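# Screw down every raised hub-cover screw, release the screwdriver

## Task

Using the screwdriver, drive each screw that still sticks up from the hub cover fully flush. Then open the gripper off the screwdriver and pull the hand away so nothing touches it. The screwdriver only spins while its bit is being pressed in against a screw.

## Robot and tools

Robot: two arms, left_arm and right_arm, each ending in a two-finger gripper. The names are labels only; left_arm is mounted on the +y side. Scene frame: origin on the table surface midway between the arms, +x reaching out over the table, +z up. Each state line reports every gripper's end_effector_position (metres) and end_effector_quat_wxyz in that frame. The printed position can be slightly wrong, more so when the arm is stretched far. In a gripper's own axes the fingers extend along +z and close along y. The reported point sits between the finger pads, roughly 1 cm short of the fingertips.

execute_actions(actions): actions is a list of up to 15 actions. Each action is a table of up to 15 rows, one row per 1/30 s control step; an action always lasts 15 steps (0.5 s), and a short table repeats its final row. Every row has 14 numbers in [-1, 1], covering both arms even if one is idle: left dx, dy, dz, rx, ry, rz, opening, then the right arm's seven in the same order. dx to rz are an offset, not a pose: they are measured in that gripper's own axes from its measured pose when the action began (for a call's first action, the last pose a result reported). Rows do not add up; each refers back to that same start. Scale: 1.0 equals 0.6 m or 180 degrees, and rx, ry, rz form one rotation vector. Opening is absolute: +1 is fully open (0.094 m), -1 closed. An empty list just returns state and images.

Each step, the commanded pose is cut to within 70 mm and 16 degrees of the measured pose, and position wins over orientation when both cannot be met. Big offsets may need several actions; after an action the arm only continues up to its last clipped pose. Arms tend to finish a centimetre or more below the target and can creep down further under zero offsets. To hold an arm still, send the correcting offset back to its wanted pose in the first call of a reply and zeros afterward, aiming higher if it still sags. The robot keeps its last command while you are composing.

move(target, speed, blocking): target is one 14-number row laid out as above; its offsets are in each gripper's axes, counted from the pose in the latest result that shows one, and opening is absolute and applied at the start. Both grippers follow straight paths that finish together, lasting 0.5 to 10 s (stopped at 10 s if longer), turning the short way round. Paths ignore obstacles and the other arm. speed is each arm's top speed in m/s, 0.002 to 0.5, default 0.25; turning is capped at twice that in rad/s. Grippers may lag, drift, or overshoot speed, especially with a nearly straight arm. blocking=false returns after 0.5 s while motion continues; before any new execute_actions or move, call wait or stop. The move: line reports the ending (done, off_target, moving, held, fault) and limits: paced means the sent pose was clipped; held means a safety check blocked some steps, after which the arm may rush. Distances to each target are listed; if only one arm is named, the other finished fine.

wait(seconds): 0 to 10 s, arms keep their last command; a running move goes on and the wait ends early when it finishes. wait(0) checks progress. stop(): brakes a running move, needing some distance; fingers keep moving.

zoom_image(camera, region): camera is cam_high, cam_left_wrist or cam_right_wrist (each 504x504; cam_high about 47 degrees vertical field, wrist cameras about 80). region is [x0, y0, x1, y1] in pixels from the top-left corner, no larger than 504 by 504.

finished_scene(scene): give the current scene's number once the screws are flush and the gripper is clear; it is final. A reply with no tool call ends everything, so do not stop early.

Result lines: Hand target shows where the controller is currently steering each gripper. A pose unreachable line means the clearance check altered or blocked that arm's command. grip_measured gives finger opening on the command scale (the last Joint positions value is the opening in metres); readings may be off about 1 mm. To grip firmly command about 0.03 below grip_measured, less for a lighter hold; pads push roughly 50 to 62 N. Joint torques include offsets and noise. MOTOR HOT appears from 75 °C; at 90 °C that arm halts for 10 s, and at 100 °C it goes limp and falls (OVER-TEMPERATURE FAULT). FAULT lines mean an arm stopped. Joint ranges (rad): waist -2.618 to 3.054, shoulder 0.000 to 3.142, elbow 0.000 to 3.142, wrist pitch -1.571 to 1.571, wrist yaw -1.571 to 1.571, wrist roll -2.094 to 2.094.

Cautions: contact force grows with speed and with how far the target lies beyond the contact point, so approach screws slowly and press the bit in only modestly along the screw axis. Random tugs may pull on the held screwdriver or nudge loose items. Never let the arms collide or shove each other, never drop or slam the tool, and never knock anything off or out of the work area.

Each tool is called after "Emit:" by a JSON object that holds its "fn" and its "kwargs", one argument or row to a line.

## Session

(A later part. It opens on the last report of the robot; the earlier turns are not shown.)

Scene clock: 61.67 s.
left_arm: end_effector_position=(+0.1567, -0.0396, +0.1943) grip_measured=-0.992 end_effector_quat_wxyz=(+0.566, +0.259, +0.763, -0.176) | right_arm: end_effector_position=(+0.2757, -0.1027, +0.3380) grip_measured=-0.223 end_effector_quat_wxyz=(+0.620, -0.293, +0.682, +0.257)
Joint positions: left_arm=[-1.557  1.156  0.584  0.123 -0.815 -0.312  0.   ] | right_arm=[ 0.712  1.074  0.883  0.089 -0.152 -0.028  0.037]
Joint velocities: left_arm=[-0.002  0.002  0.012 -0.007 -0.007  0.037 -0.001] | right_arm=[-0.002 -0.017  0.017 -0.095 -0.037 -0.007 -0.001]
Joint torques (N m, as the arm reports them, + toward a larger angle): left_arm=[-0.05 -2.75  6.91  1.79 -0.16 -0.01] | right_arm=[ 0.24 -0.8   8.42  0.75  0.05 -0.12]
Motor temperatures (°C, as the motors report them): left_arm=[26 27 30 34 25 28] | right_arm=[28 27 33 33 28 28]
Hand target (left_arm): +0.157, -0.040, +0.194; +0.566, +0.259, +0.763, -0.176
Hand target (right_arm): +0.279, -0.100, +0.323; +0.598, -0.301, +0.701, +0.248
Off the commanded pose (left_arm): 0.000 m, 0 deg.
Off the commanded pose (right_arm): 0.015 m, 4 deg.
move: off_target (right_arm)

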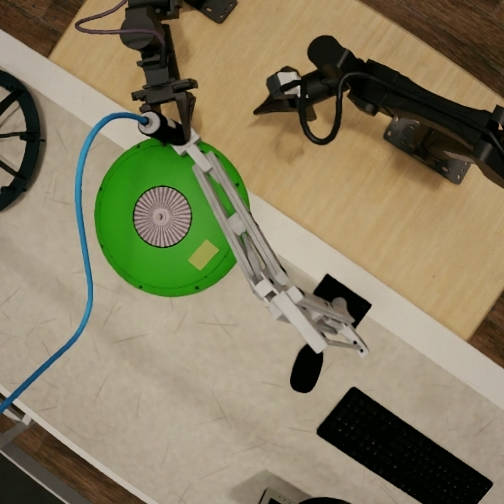

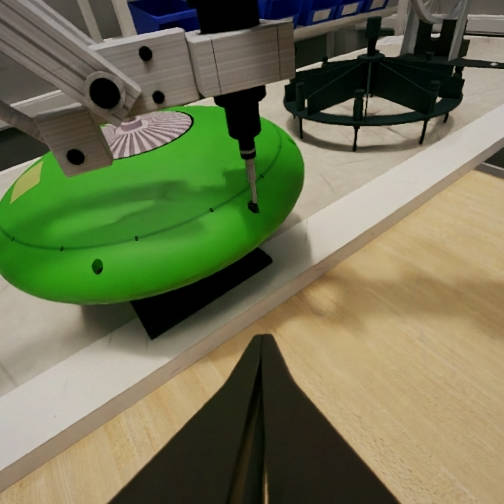

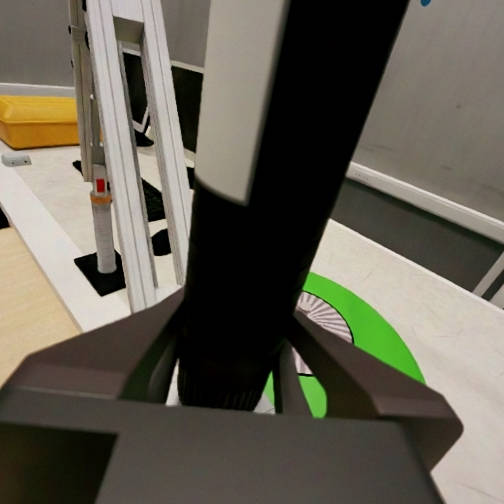

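Emit:
{"fn": "move", "kwargs": {
  "target": [0,0,0,0,0,0,-1, 0.005,0,0.013,0,0.01,0,-0.27],
  "speed": 0.008
}}

Emit:
{"fn": "zoom_image", "kwargs": {
  "camera": "cam_left_wrist",
  "region": [210, 150, 290, 230]
}}

Scene clock: 64.10 s.
left_arm: end_effector_position=(+0.1567, -0.0396, +0.1943) grip_measured=-0.992 end_effector_quat_wxyz=(+0.566, +0.259, +0.763, -0.176) | right_arm: end_effector_position=(+0.2778, -0.1006, +0.3377) grip_measured=-0.223 end_effector_quat_wxyz=(+0.619, -0.293, +0.682, +0.257)
Joint positions: left_arm=[-1.557  1.156  0.584  0.123 -0.815 -0.312  0.   ] | right_arm=[ 0.712  1.087  0.89   0.093 -0.154 -0.028  0.037]
Joint velocities: left_arm=[-0.007  0.007  0.012 -0.022  0.037  0.007 -0.001] | right_arm=[-0.017  0.002 -0.007  0.022  0.022 -0.007 -0.001]
Joint torques (N m, as the arm reports them, + toward a larger angle): left_arm=[-0.04 -2.76  6.91  1.78 -0.16 -0.02] | right_arm=[ 0.33 -1.19  8.94  0.94  0.08 -0.07]
Motor temperatures (°C, as the motors report them): left_arm=[26 27 30 34 25 28] | right_arm=[28 27 34 33 28 28]
Hand target (left_arm): +0.157, -0.040, +0.194; +0.566, +0.259, +0.763, -0.176
Hand target (right_arm): +0.281, -0.097, +0.334; +0.609, -0.297, +0.691, +0.252
Off the commanded pose (left_arm): 0.000 m, 0 deg.
Off the commanded pose (right_arm): 0.006 m, 2 deg.
move: done

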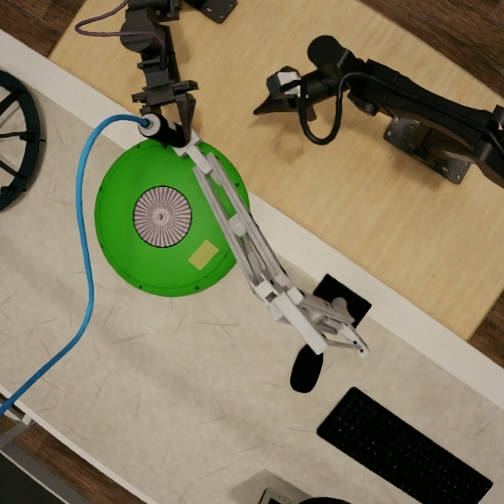

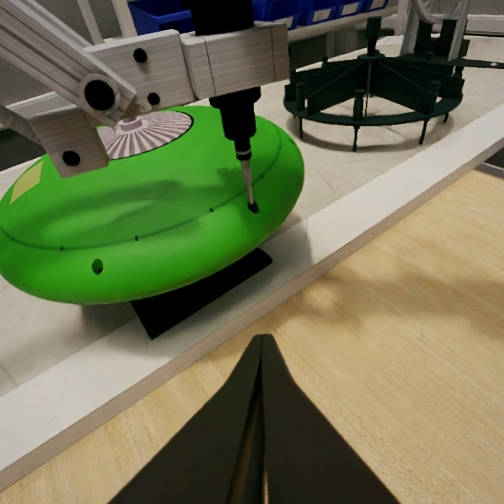

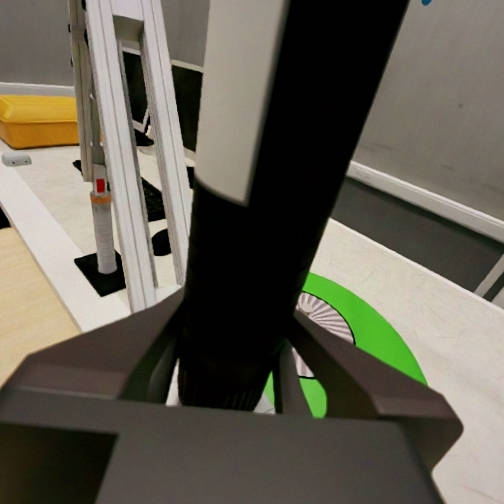

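Region (210, 150, 290, 230) of cam_left_wrist's 504x504 image, scaled by 6.300, with more detail than that image has.

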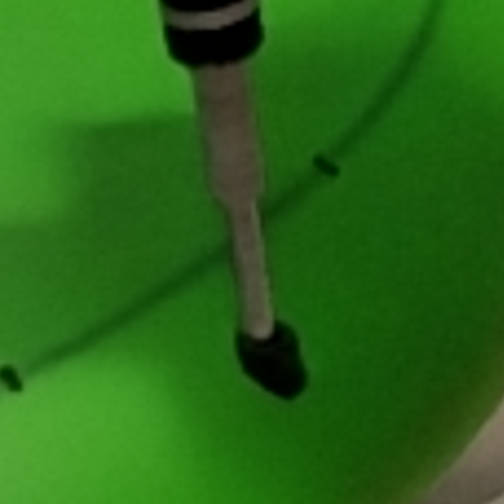

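Pressing shifts it ~1 mm right, which should centre it.

Emit:
{"fn": "execute_actions", "kwargs": {
  "actions": [
    [[0,0,0,0,0,0,-1, 0.06,0,0,0,0.04,0,-0.27]],
    [[0,0,0,0,0,0,-1, 0.11,0,0,0,0.07,0,-0.27]],
    [[0,0,0,0,0,0,-1, 0.11,0,0,0,0.07,0,-0.27]],
    [[0,0,0,0,0,0,-1, 0.11,0,0,0,0.07,0,-0.27]]
  ]
}}

Emit:
{"fn": "zoom_image", "kwargs": {
  "camera": "cam_left_wrist",
  "region": [210, 150, 290, 230]
}}

Scene clock: 66.33 s.
left_arm: end_effector_position=(+0.1567, -0.0396, +0.1943) grip_measured=-0.992 end_effector_quat_wxyz=(+0.566, +0.259, +0.763, -0.176) | right_arm: end_effector_position=(+0.2773, -0.1009, +0.3313) grip_measured=-0.223 end_effector_quat_wxyz=(+0.611, -0.297, +0.688, +0.254)
Joint positions: left_arm=[-1.557  1.156  0.584  0.123 -0.815 -0.312  0.   ] | right_arm=[ 0.712  1.087  0.886  0.076 -0.154 -0.032  0.037]
Joint velocities: left_arm=[ 0.002 -0.012 -0.007 -0.11  -0.022 -0.081  0.   ] | right_arm=[-0.012 -0.027 -0.012  0.022  0.022 -0.022 -0.001]
Joint torques (N m, as the arm reports them, + toward a larger angle): left_arm=[-0.04 -2.76  6.91  1.78 -0.17 -0.02] | right_arm=[-0.05 -1.99  4.04 -0.21  0.03 -0.31]
Motor temperatures (°C, as the motors report them): left_arm=[26 27 30 34 25 28] | right_arm=[28 27 34 33 28 28]
Hand target (left_arm): +0.157, -0.040, +0.194; +0.566, +0.259, +0.763, -0.176
Hand target (right_arm): +0.270, -0.107, +0.269; +0.534, -0.322, +0.748, +0.225
Off the commanded pose (left_arm): 0.000 m, 0 deg.
Off the commanded pose (right_arm): 0.066 m, 13 deg.

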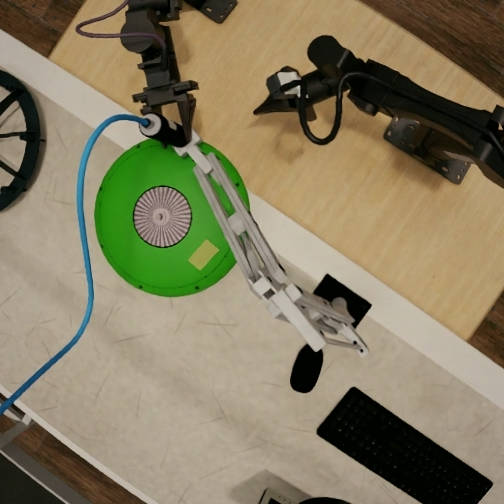

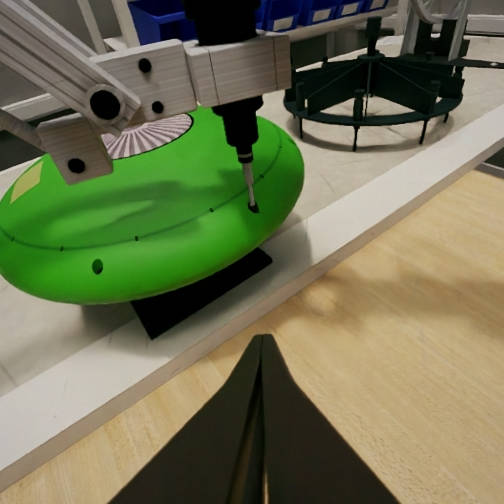

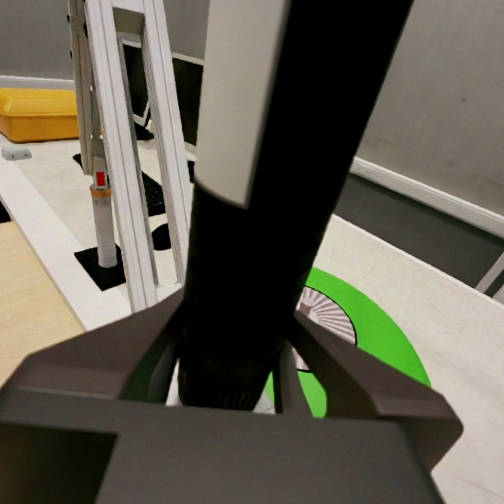

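Region (210, 150, 290, 230) of cam_left_wrist's 504x504 image, scaled by 6.300, with more detail than that image has.

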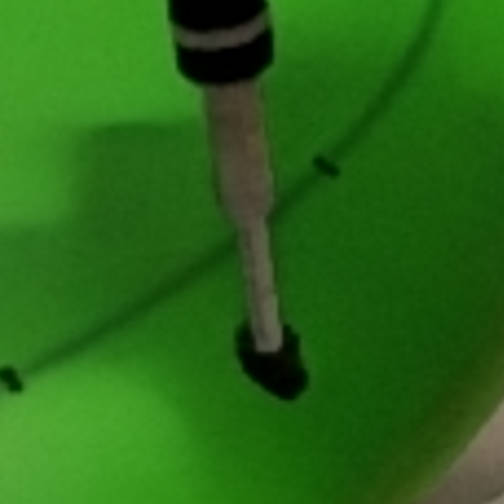

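Emit:
{"fn": "execute_actions", "kwargs": {
  "actions": [
    [[0,0,0,0,0,0,-1, 0.11,-0.006,0,0,0.07,0,-0.27]],
    [[0,0,0,0,0,0,-1, 0.11,0,0,0,0.07,0,-0.27]],
    [[0,0,0,0,0,0,-1, 0.11,0,0,0,0.07,0,-0.27]]
  ]
}}

Emit:
{"fn": "zoom_image", "kwargs": {
  "camera": "cam_left_wrist",
  "region": [210, 150, 290, 230]
}}

Scene clock: 68.03 s.
left_arm: end_effector_position=(+0.1567, -0.0396, +0.1943) grip_measured=-0.992 end_effector_quat_wxyz=(+0.566, +0.259, +0.763, -0.176) | right_arm: end_effector_position=(+0.2776, -0.1014, +0.3313) grip_measured=-0.223 end_effector_quat_wxyz=(+0.611, -0.297, +0.688, +0.255)
Joint positions: left_arm=[-1.557  1.156  0.584  0.123 -0.815 -0.312  0.   ] | right_arm=[ 0.708  1.087  0.886  0.076 -0.161 -0.033  0.037]
Joint velocities: left_arm=[-0.012  0.002  0.007  0.007 -0.022 -0.066 -0.001] | right_arm=[-0.022 -0.007 -0.007 -0.037 -0.11   0.037  0.   ]
Joint torques (N m, as the arm reports them, + toward a larger angle): left_arm=[-0.05 -2.75  6.93  1.79 -0.16 -0.01] | right_arm=[-0.06 -1.99  4.01 -0.21  0.04 -0.34]
Motor temperatures (°C, as the motors report them): left_arm=[26 27 30 34 25 28] | right_arm=[28 27 33 33 28 28]
Hand target (left_arm): +0.157, -0.040, +0.194; +0.566, +0.259, +0.763, -0.176
Hand target (right_arm): +0.270, -0.108, +0.269; +0.534, -0.323, +0.748, +0.226
Off the commanded pose (left_arm): 0.000 m, 0 deg.
Off the commanded pose (right_arm): 0.066 m, 13 deg.

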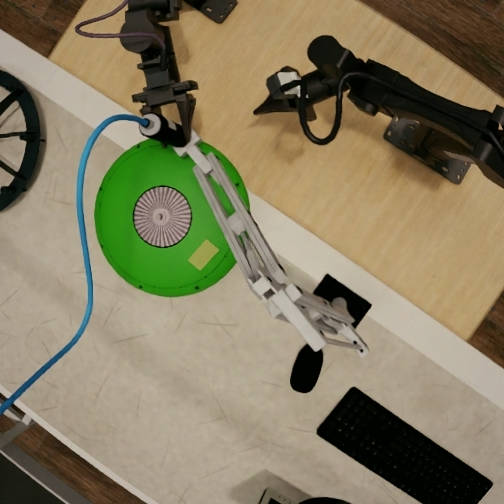

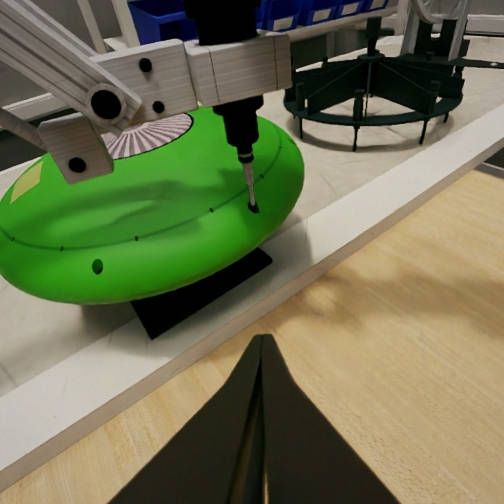

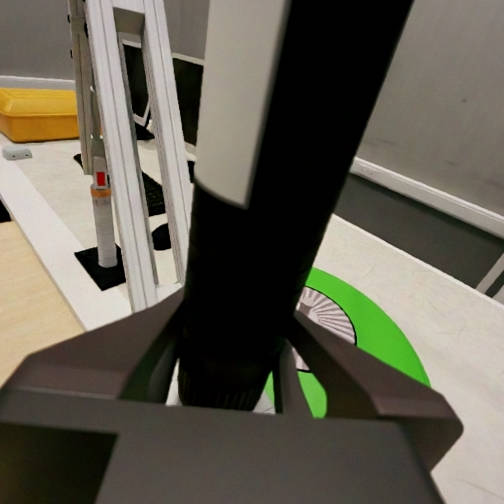

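Region (210, 150, 290, 230) of cam_left_wrist's 504x504 image, scaled by 6.300, with more detail than that image has.

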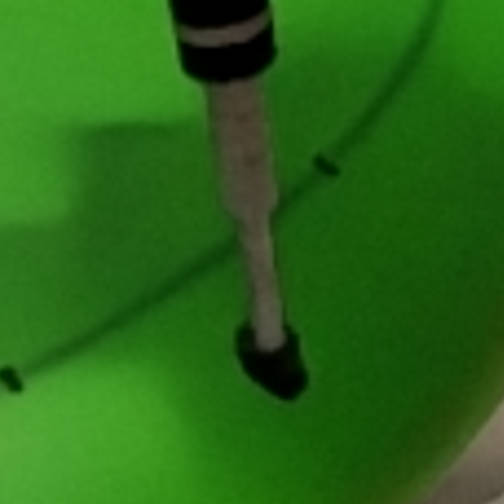

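Emit:
{"fn": "execute_actions", "kwargs": {
  "actions": [
    [[0,0,0,0,0,0,-1, 0.116,0,0,0,0.088,0,-0.27]],
    [[0,0,0,0,0,0,-1, 0.116,0,0,0,0.088,0,-0.27]],
    [[0,0,0,0,0,0,-1, 0.116,0,0,0,0.088,0,-0.27]]
  ]
}}

Emit:
{"fn": "zoom_image", "kwargs": {
  "camera": "cam_left_wrist",
  "region": [180, 60, 320, 230]
}}

Scene clock: 70.13 s.
left_arm: end_effector_position=(+0.1567, -0.0396, +0.1943) grip_measured=-0.992 end_effector_quat_wxyz=(+0.566, +0.259, +0.763, -0.176) | right_arm: end_effector_position=(+0.2774, -0.1016, +0.3291) grip_measured=-0.223 end_effector_quat_wxyz=(+0.608, -0.299, +0.691, +0.254)
Joint positions: left_arm=[-1.557  1.156  0.584  0.123 -0.815 -0.312  0.   ] | right_arm=[ 0.708  1.087  0.886  0.067 -0.161 -0.035  0.037]
Joint velocities: left_arm=[-0.002 -0.022  0.007 -0.007 -0.022  0.022  0.001] | right_arm=[-0.022  0.007  0.012 -0.037 -0.139 -0.022  0.001]
Joint torques (N m, as the arm reports them, + toward a larger angle): left_arm=[-0.05 -2.76  6.92  1.79 -0.16 -0.01] | right_arm=[-0.05 -1.55  6.41 -0.79  0.05 -0.38]
Motor temperatures (°C, as the motors report them): left_arm=[26 27 30 34 25 28] | right_arm=[28 27 33 33 28 28]
Hand target (left_arm): +0.157, -0.040, +0.194; +0.566, +0.259, +0.763, -0.176
Hand target (right_arm): +0.268, -0.109, +0.264; +0.515, -0.329, +0.761, +0.219
Off the commanded pose (left_arm): 0.000 m, 0 deg.
Off the commanded pose (right_arm): 0.070 m, 16 deg.

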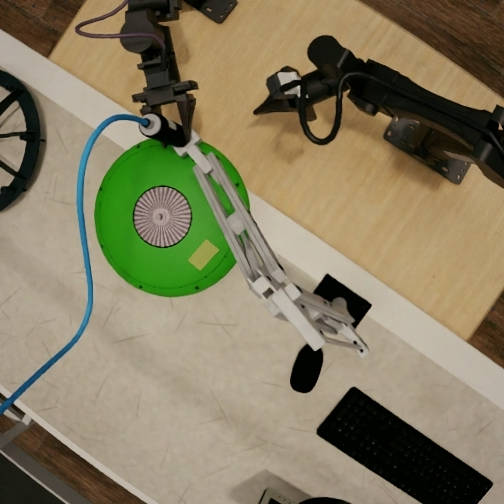

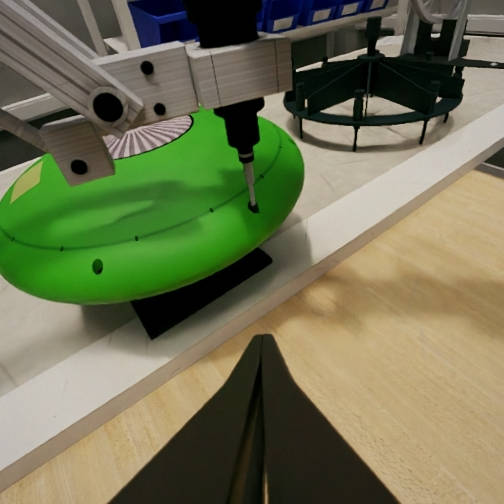

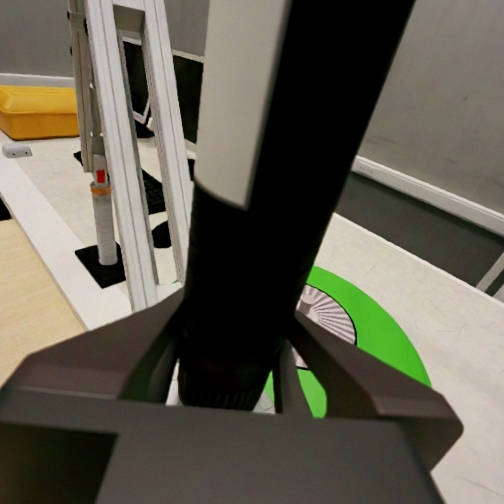

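Region (180, 60, 320, 230) of cam_left_wrist's 504x504 image, scaled by 2.965, with more detail than that image has; it fills the left 415 columns of this view, and the rest is white.

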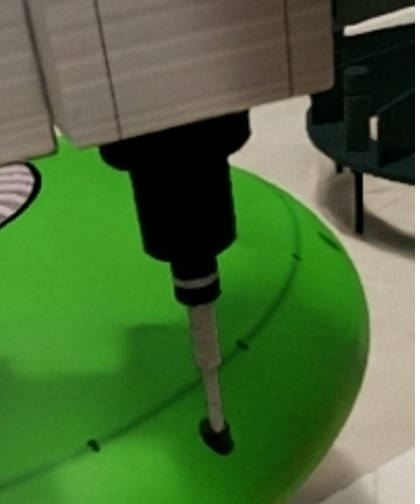

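Emit:
{"fn": "execute_actions", "kwargs": {
  "actions": [
    [[0,0,0,0,0,0,-1, 0.116,0,0,0,0.088,0,-0.6]],
    [[0,0,0,0,0,0,-1, 0.116,0,0,0,0.07,0,-0.6]],
    [[0,0,0,0,0,0,-1, 0.116,0,0,0,0.06,0,-0.6]]
  ]
}}

Scene clock: 72.00 s.
left_arm: end_effector_position=(+0.1567, -0.0396, +0.1943) grip_measured=-0.992 end_effector_quat_wxyz=(+0.566, +0.259, +0.763, -0.176) | right_arm: end_effector_position=(+0.2784, -0.1008, +0.3294) grip_measured=-0.223 end_effector_quat_wxyz=(+0.622, -0.294, +0.678, +0.258)
Joint positions: left_arm=[-1.557  1.156  0.584  0.123 -0.815 -0.312  0.   ] | right_arm=[ 0.708  1.087  0.847  0.147 -0.161 -0.031  0.037]
Joint velocities: left_arm=[-0.022 -0.002  0.002  0.037 -0.051  0.022 -0.001] | right_arm=[-0.017 -0.002 -0.002  0.066 -0.081  0.022 -0.001]
Joint torques (N m, as the arm reports them, + toward a larger angle): left_arm=[-0.06 -2.74  6.93  1.79 -0.16 -0.01] | right_arm=[-0.18 -2.48  2.9  -0.16  0.02 -0.34]
Motor temperatures (°C, as the motors report them): left_arm=[26 27 30 34 25 28] | right_arm=[28 27 33 32 28 28]
Hand target (left_arm): +0.157, -0.040, +0.194; +0.566, +0.259, +0.763, -0.176
Hand target (right_arm): +0.271, -0.107, +0.264; +0.546, -0.320, +0.739, +0.230
Off the commanded pose (left_arm): 0.000 m, 0 deg.
Off the commanded pose (right_arm): 0.069 m, 13 deg.

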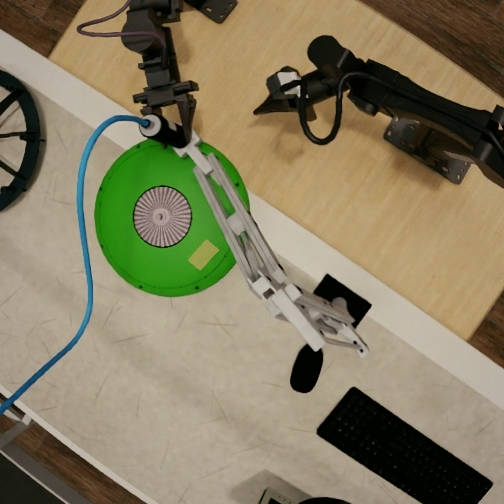

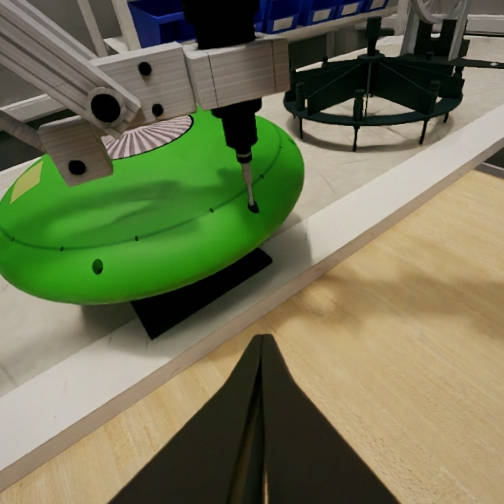

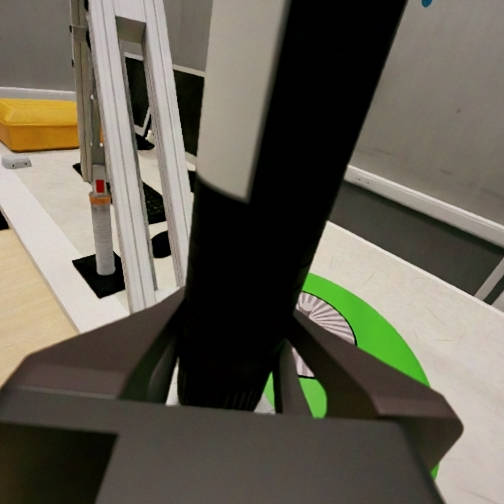

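Emit:
{"fn": "execute_actions", "kwargs": {
  "actions": [
    [[0,0,0,0,0,0,-1, 0.055,0,0,0,0.06,0,-0.6]],
    [[0,0,0,0,0,0,-1, 0.11,0,0,0,0.075,0,-0.6]]
  ]
}}

Emit:
{"fn": "zoom_image", "kwargs": {
  "camera": "cam_left_wrist",
  "region": [210, 150, 290, 230]
}}

Scene clock: 73.40 s.
left_arm: end_effector_position=(+0.1567, -0.0396, +0.1943) grip_measured=-0.992 end_effector_quat_wxyz=(+0.566, +0.259, +0.763, -0.176) | right_arm: end_effector_position=(+0.2773, -0.1016, +0.3315) grip_measured=-0.223 end_effector_quat_wxyz=(+0.608, -0.299, +0.691, +0.254)
Joint positions: left_arm=[-1.557  1.156  0.584  0.123 -0.815 -0.312  0.   ] | right_arm=[ 0.708  1.087  0.896  0.057 -0.161 -0.035  0.037]
Joint velocities: left_arm=[ 0.002 -0.007 -0.002 -0.037  0.022 -0.007 -0.002] | right_arm=[-0.012 -0.007 -0.017  0.007  0.051  0.007 -0.   ]
Joint torques (N m, as the arm reports them, + toward a larger angle): left_arm=[-0.04 -2.75  6.93  1.78 -0.16 -0.01] | right_arm=[-0.07 -1.83  5.03 -0.36  0.04 -0.34]
Motor temperatures (°C, as the motors report them): left_arm=[26 27 30 35 25 28] | right_arm=[28 27 33 32 28 28]
Hand target (left_arm): +0.157, -0.040, +0.194; +0.566, +0.259, +0.763, -0.176
Hand target (right_arm): +0.270, -0.108, +0.271; +0.529, -0.325, +0.752, +0.224
Off the commanded pose (left_arm): 0.000 m, 0 deg.
Off the commanded pose (right_arm): 0.064 m, 13 deg.

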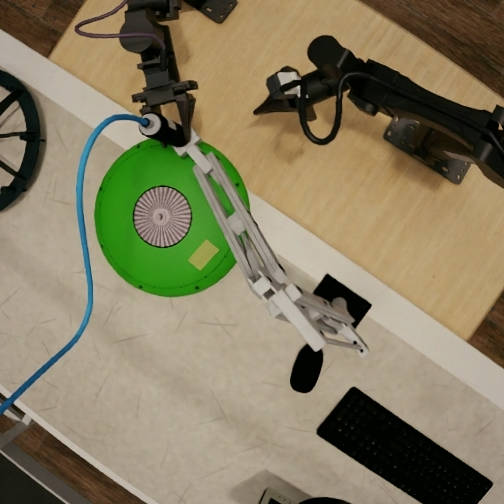

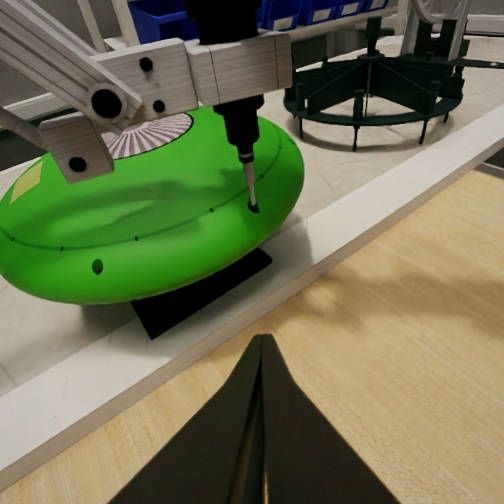

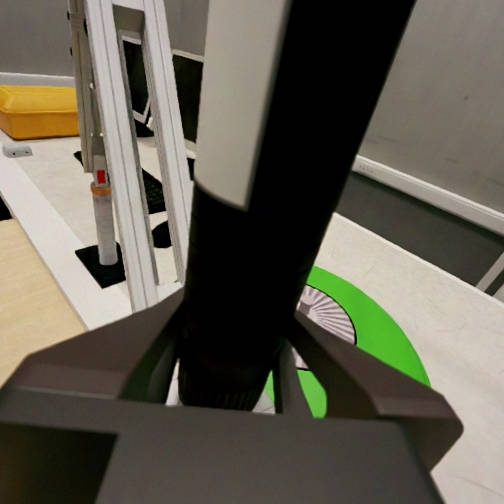

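Region (210, 150, 290, 230) of cam_left_wrist's 504x504 image, scaled by 6.300, with more detail than that image has.

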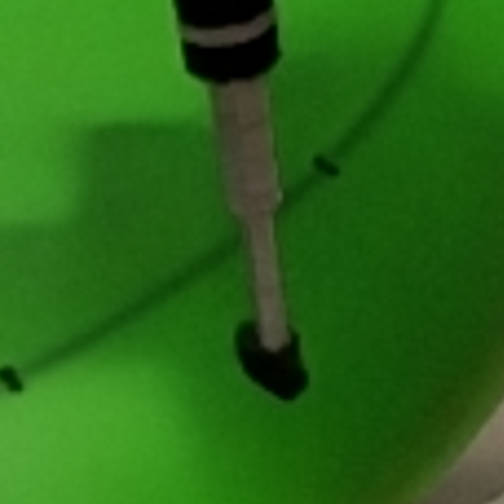

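Emit:
{"fn": "execute_actions", "kwargs": {
  "actions": [
    [[-0.1,0.036,-0.01,0,0,0,-1, 0.11,0,0,0,0.072,0,-0.6]],
    [[-0.1,0.036,-0.01,0,0,0,-1, 0.11,0,0,0,0.072,0,-0.6]],
    [[-0.1,0.036,-0.01,0,0,0,-1, 0.11,0,0,0,0.072,0,-0.6]],
    [[-0.02,0,0,0,0.085,0,-1, 0.11,0,0,0,0.072,0,-0.6]],
    [[-0.02,0,0,0,0.085,0,-1, 0.11,0,0,0,0.072,0,-0.6]],
    [[-0.02,0,-0.01,0,0.085,0,-1, 0.11,0,0,0,0.072,0,-0.6]],
    [[-0.01,0,-0.01,0,0,0,-1, 0.11,0,0,0,0.072,0,-0.6]]
  ]
}}

Scene clock: 77.50 s.
left_arm: end_effector_position=(+0.2226, -0.0268, +0.4409) grip_measured=-0.992 end_effector_quat_wxyz=(+0.381, +0.277, +0.862, -0.187) | right_arm: end_effector_position=(+0.2773, -0.1016, +0.3315) grip_measured=-0.223 end_effector_quat_wxyz=(+0.608, -0.299, +0.691, +0.254)
Joint positions: left_arm=[-1.104  1.755  2.596 -1.554 -0.211 -0.324  0.   ] | right_arm=[ 0.708  1.087  0.896  0.057 -0.161 -0.035  0.037]
Joint velocities: left_arm=[-0.012 -0.007 -0.017 -0.007  0.022  0.007 -0.   ] | right_arm=[ 0.002  0.002  0.012  0.007 -0.037 -0.022  0.001]
Joint torques (N m, as the arm reports them, + toward a larger angle): left_arm=[ 0.07 -4.18  5.61  1.59 -0.08  0.04] | right_arm=[-0.08 -1.95  4.39 -0.3   0.04 -0.34]
Motor temperatures (°C, as the motors report them): left_arm=[26 27 30 35 25 28] | right_arm=[28 27 33 32 28 28]
Hand target (left_arm): +0.223, -0.027, +0.440; +0.379, +0.280, +0.863, -0.184
Hand target (right_arm): +0.270, -0.108, +0.270; +0.529, -0.325, +0.751, +0.224
Off the commanded pose (left_arm): 0.001 m, 2 deg.
Off the commanded pose (right_arm): 0.066 m, 13 deg.
joint sent to its limit (left arm) — the command would take joint 4 (wrist pitch) past its lower limit, so that joint was sent only as far as its limit.

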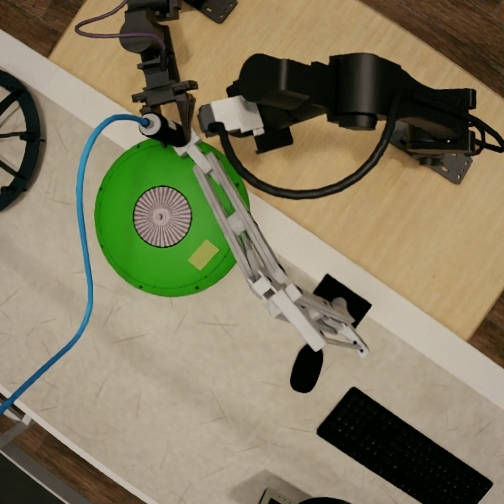

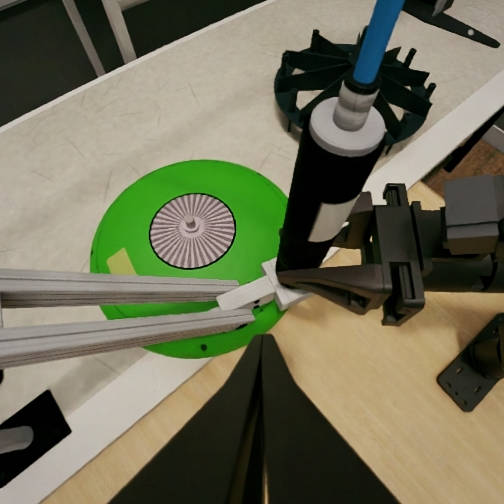

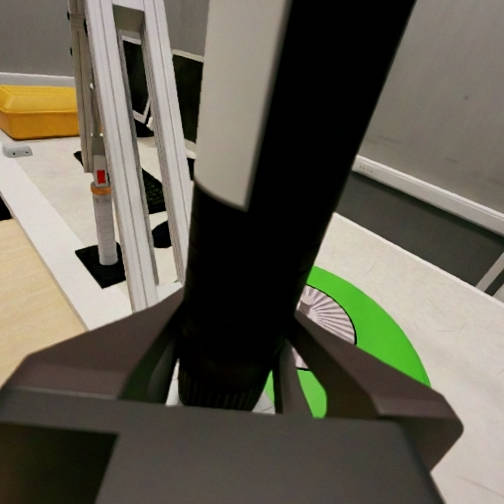

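Emit:
{"fn": "execute_actions", "kwargs": {
  "actions": [
    [[0.034,0.029,0.09,0,0,0,-1, 0.11,0,0,0,0.072,0,-0.6]],
    [[0.034,0.029,0.09,0,0,0,-1, 0.11,0,0,0,0.072,0,-0.6]],
    [[0,0,0,0,0,0,-1, 0.11,0,0,0,0.072,0,-0.6]]
  ]
}}

Scene clock: 79.33 s.
left_arm: end_effector_position=(+0.2787, -0.0382, +0.3171) grip_measured=-0.993 end_effector_quat_wxyz=(+0.349, +0.277, +0.881, -0.163) | right_arm: end_effector_position=(+0.2772, -0.1017, +0.3306) grip_measured=-0.223 end_effector_quat_wxyz=(+0.606, -0.299, +0.692, +0.253)
Joint positions: left_arm=[-0.958  1.555  1.765 -0.997 -0.11  -0.243  0.   ] | right_arm=[ 0.708  1.087  0.896  0.053 -0.161 -0.035  0.037]
Joint velocities: left_arm=[ 0.012 -0.012 -0.007 -0.022 -0.051  0.037 -0.001] | right_arm=[-0.002 -0.002 -0.002  0.022  0.022 -0.037 -0.   ]
Joint torques (N m, as the arm reports them, + toward a larger angle): left_arm=[-0.06 -5.86  6.34  1.67 -0.05 -0.01] | right_arm=[-0.07 -1.96  4.4  -0.3   0.04 -0.34]
Motor temperatures (°C, as the motors report them): left_arm=[26 27 30 35 25 28] | right_arm=[28 27 33 32 28 28]
Hand target (left_arm): +0.279, -0.038, +0.317; +0.348, +0.277, +0.881, -0.163
Hand target (right_arm): +0.269, -0.109, +0.269; +0.528, -0.325, +0.752, +0.223
Off the commanded pose (left_arm): 0.000 m, 0 deg.
Off the commanded pose (right_arm): 0.066 m, 13 deg.

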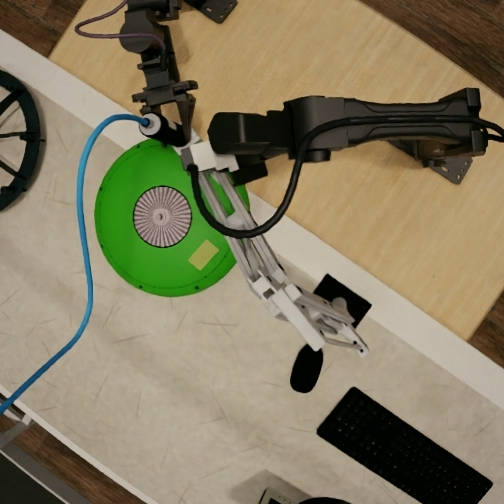

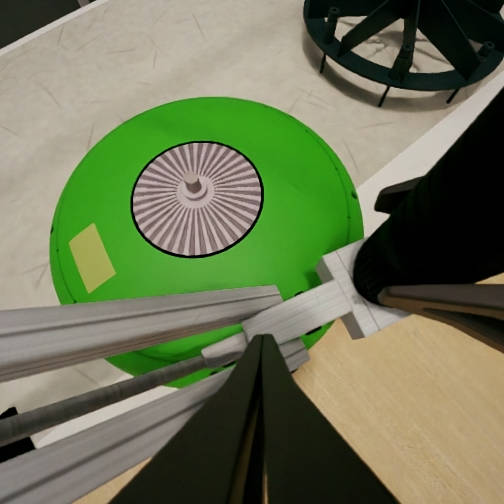

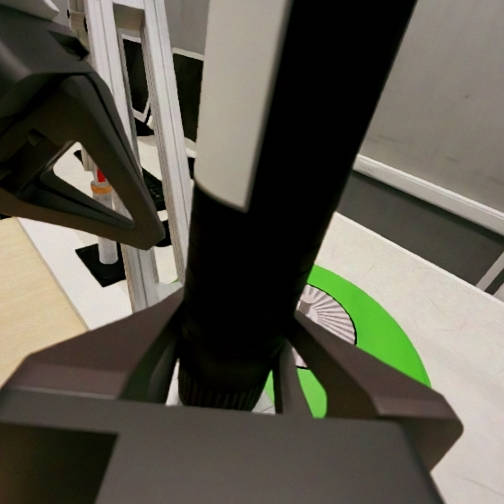

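Emit:
{"fn": "execute_actions", "kwargs": {
  "actions": [
    [[-0.02,-0.04,-0.005,0,0,0,-1, 0.11,0,0,0,0.072,0,-0.6]],
    [[0.0,0,0.03,0,0,0,-1, 0.11,0,0,0,0.072,0,-0.6]],
    [[0,0,0,0,0,0,-1, 0.11,0,0,0,0.072,0,-0.6]]
  ]
}}

Scene clock: 81.17 s.
left_arm: end_effector_position=(+0.2717, -0.0660, +0.3320) grip_measured=-0.993 end_effector_quat_wxyz=(+0.362, +0.279, +0.872, -0.178) | right_arm: end_effector_position=(+0.2772, -0.1017, +0.3306) grip_measured=-0.223 end_effector_quat_wxyz=(+0.606, -0.299, +0.692, +0.253)
Joint positions: left_arm=[-1.025  1.611  1.856 -0.996 -0.146 -0.282  0.   ] | right_arm=[ 0.708  1.087  0.896  0.053 -0.161 -0.035  0.037]
Joint velocities: left_arm=[-0.012  0.007 -0.012  0.007 -0.022 -0.007  0.   ] | right_arm=[ 0.002 -0.017  0.007 -0.007 -0.022  0.007 -0.   ]
Joint torques (N m, as the arm reports them, + toward a larger angle): left_arm=[-0.05 -6.25  6.23  1.73 -0.06 -0.01] | right_arm=[-0.08 -1.96  4.39 -0.29  0.03 -0.34]
Motor temperatures (°C, as the motors report them): left_arm=[26 28 30 35 25 28] | right_arm=[28 27 32 32 28 28]
Hand target (left_arm): +0.272, -0.066, +0.332; +0.362, +0.279, +0.872, -0.178
Hand target (right_arm): +0.269, -0.109, +0.269; +0.528, -0.325, +0.752, +0.223
Off the commanded pose (left_arm): 0.000 m, 0 deg.
Off the commanded pose (right_arm): 0.066 m, 13 deg.

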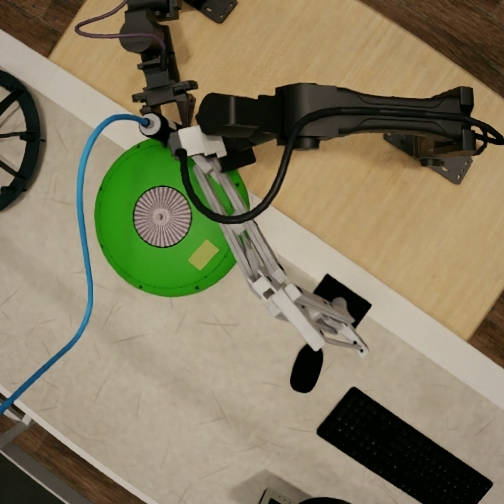

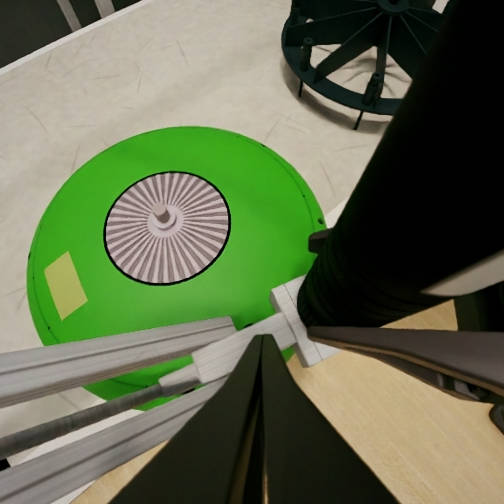

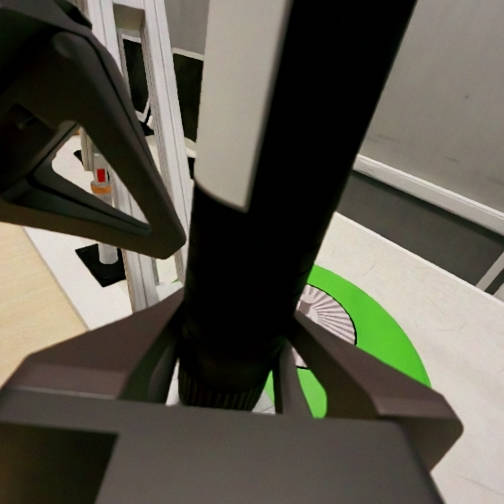

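Emit:
{"fn": "execute_actions", "kwargs": {
  "actions": [
    [[0.03,0.005,0.045,0,0,0,-1, 0.11,0,0,0,0.072,0,-0.6]],
    [[0,0,0,0,0,0,-1, 0.11,0,0,0,0.072,0,-0.6]]
  ]
}}

Scene clock: 82.40 s.
left_arm: end_effector_position=(+0.2756, -0.0719, +0.2990) grip_measured=-0.993 end_effector_quat_wxyz=(+0.358, +0.280, +0.873, -0.175) | right_arm: end_effector_position=(+0.2772, -0.1017, +0.3306) grip_measured=-0.223 end_effector_quat_wxyz=(+0.606, -0.299, +0.692, +0.253)
Joint positions: left_arm=[-1.025  1.593  1.703 -0.872 -0.145 -0.282  0.   ] | right_arm=[ 0.708  1.087  0.896  0.053 -0.161 -0.035  0.037]
Joint velocities: left_arm=[-0.002 -0.022 -0.007  0.007 -0.095  0.022 -0.   ] | right_arm=[ 0.022 -0.007  0.002 -0.022  0.066  0.022 -0.001]
Joint torques (N m, as the arm reports them, + toward a larger angle): left_arm=[-0.04 -6.44  6.6   1.71 -0.06 -0.02] | right_arm=[-0.06 -1.94  4.38 -0.29  0.03 -0.34]
Motor temperatures (°C, as the motors report them): left_arm=[26 28 30 35 25 28] | right_arm=[28 27 32 32 28 28]
Hand target (left_arm): +0.276, -0.072, +0.299; +0.357, +0.280, +0.874, -0.175
Hand target (right_arm): +0.269, -0.109, +0.269; +0.528, -0.325, +0.752, +0.223
Off the commanded pose (left_arm): 0.000 m, 0 deg.
Off the commanded pose (right_arm): 0.066 m, 13 deg.

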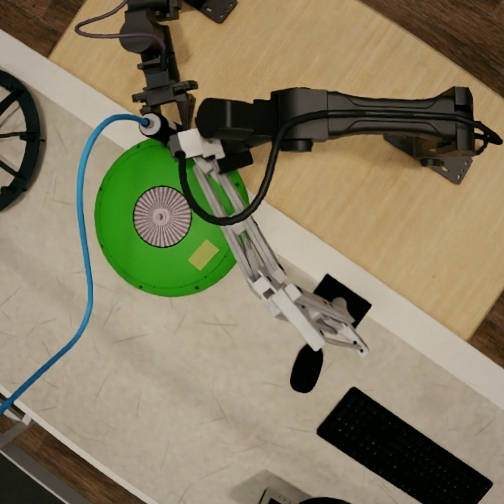

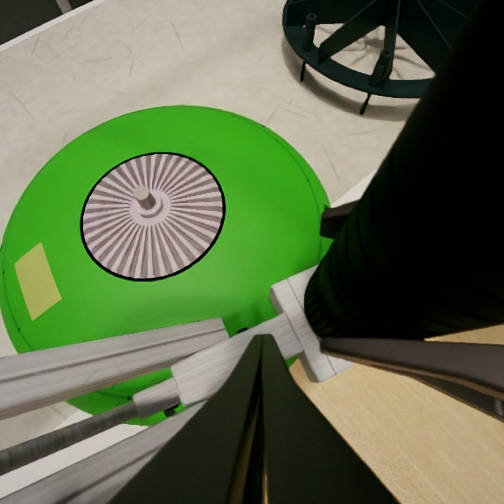

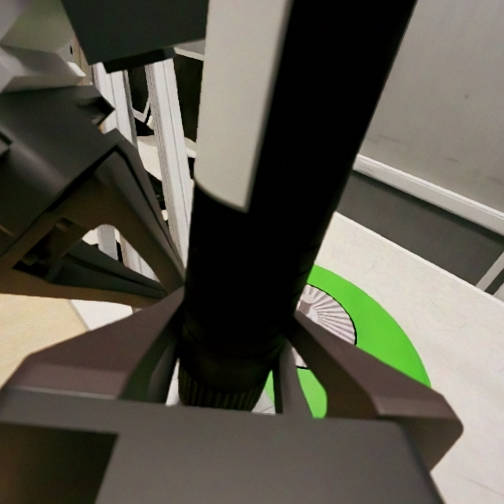

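Emit:
{"fn": "execute_actions", "kwargs": {
  "actions": [
    [[0.02,0.005,0.028,0,0,0,-1, 0.11,0,0,0,0.072,0,-0.6]],
    [[0.03,0.004,0.03,0,0.02,0,-1, 0.11,0,0,0,0.072,0,-0.6]],
    [[0.03,0.004,0.03,0,0.02,0,-1, 0.11,0,0,0,0.072,0,-0.6]]
  ]
}}

Scene clock: 84.03 s.
left_arm: end_effector_position=(+0.2785, -0.0788, +0.2849) grip_measured=-0.993 end_effector_quat_wxyz=(+0.362, +0.280, +0.870, -0.183) | right_arm: end_effector_position=(+0.2773, -0.1020, +0.3298) grip_measured=-0.223 end_effector_quat_wxyz=(+0.606, -0.299, +0.693, +0.252)
Joint positions: left_arm=[-1.025  1.587  1.626 -0.782 -0.136 -0.282  0.   ] | right_arm=[ 0.708  1.087  0.895  0.051 -0.16  -0.036  0.037]
Joint velocities: left_arm=[-0.002 -0.002  0.007 -0.051 -0.11   0.037  0.001] | right_arm=[-0.007  0.012 -0.007  0.066  0.022 -0.051 -0.001]
Joint torques (N m, as the arm reports them, + toward a larger angle): left_arm=[ 0.61 -4.5   4.45  1.65  0.11 -0.04] | right_arm=[-0.1  -1.97  4.38 -0.29  0.02 -0.36]
Motor temperatures (°C, as the motors report them): left_arm=[26 28 30 35 25 28] | right_arm=[28 27 32 32 28 28]
Hand target (left_arm): +0.279, -0.078, +0.260; +0.334, +0.284, +0.882, -0.172
Hand target (right_arm): +0.269, -0.109, +0.268; +0.527, -0.325, +0.753, +0.222
Off the commanded pose (left_arm): 0.026 m, 4 deg.
Off the commanded pose (right_arm): 0.066 m, 13 deg.

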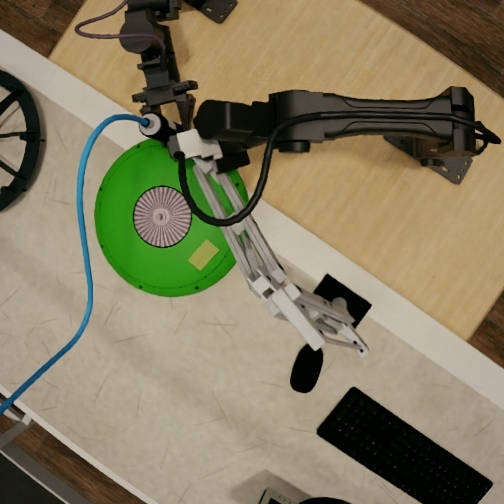

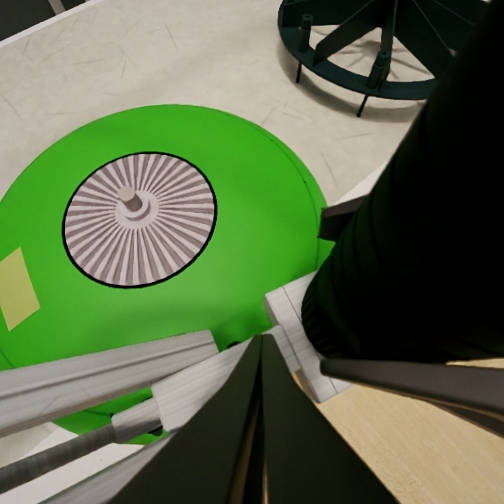

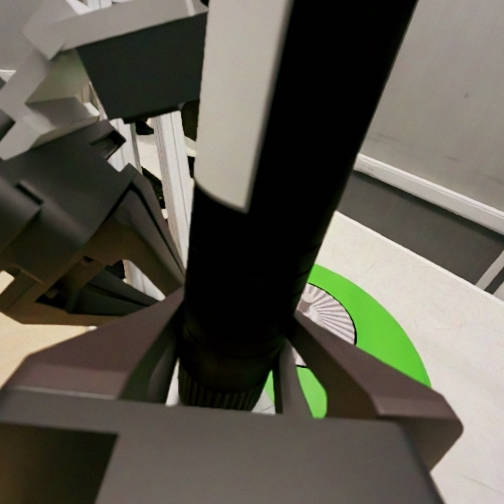

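Contact; sliding forward a bit. Press harder with more pitch.

Emit:
{"fn": "execute_actions", "kwargs": {
  "actions": [
    [[0.08,0.008,0.05,0,0.06,0,-1, 0.11,0,0,0,0.072,0,-0.6]],
    [[0.08,0.008,0.05,0,0.06,0,-1, 0.11,0,0,0,0.072,0,-0.6]]
  ]
}}

Scene clock: 85.33 s.
left_arm: end_effector_position=(+0.2787, -0.0791, +0.2822) grip_measured=-0.993 end_effector_quat_wxyz=(+0.348, +0.279, +0.873, -0.198) | right_arm: end_effector_position=(+0.2775, -0.1022, +0.3295) grip_measured=-0.223 end_effector_quat_wxyz=(+0.606, -0.299, +0.693, +0.252)
Joint positions: left_arm=[-1.006  1.59   1.626 -0.785 -0.088 -0.287  0.   ] | right_arm=[ 0.708  1.087  0.895  0.05  -0.158 -0.036  0.037]
Joint velocities: left_arm=[-0.007 -0.012  0.007  0.051  0.051 -0.051 -0.   ] | right_arm=[-0.017 -0.012 -0.002  0.066  0.007 -0.007 -0.   ]
Joint torques (N m, as the arm reports them, + toward a larger angle): left_arm=[ 0.31 -2.16  4.42  0.72  0.27 -0.1 ] | right_arm=[-0.09 -1.95  4.38 -0.28  0.03 -0.33]
Motor temperatures (°C, as the motors report them): left_arm=[26 28 30 35 25 28] | right_arm=[28 27 32 32 28 28]
Hand target (left_arm): +0.268, -0.072, +0.231; +0.271, +0.293, +0.902, -0.164
Hand target (right_arm): +0.270, -0.109, +0.268; +0.527, -0.325, +0.754, +0.222
Off the commanded pose (left_arm): 0.057 m, 11 deg.
Off the commanded pose (right_arm): 0.066 m, 13 deg.

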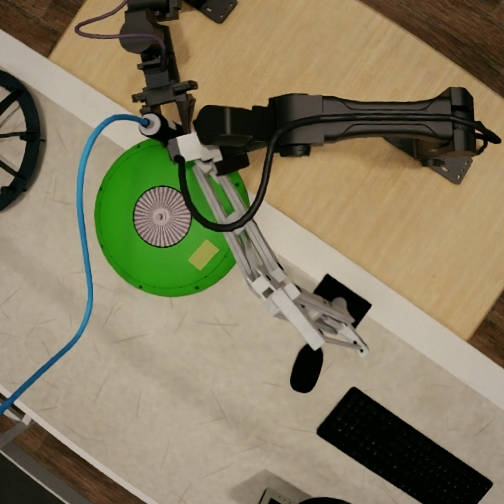

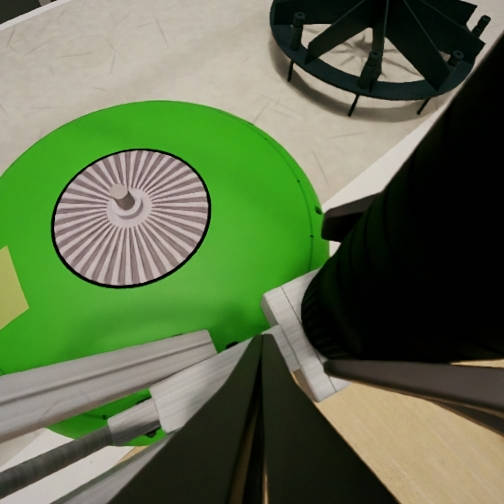

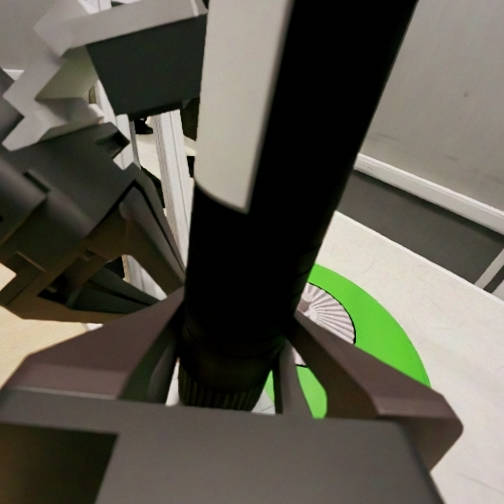

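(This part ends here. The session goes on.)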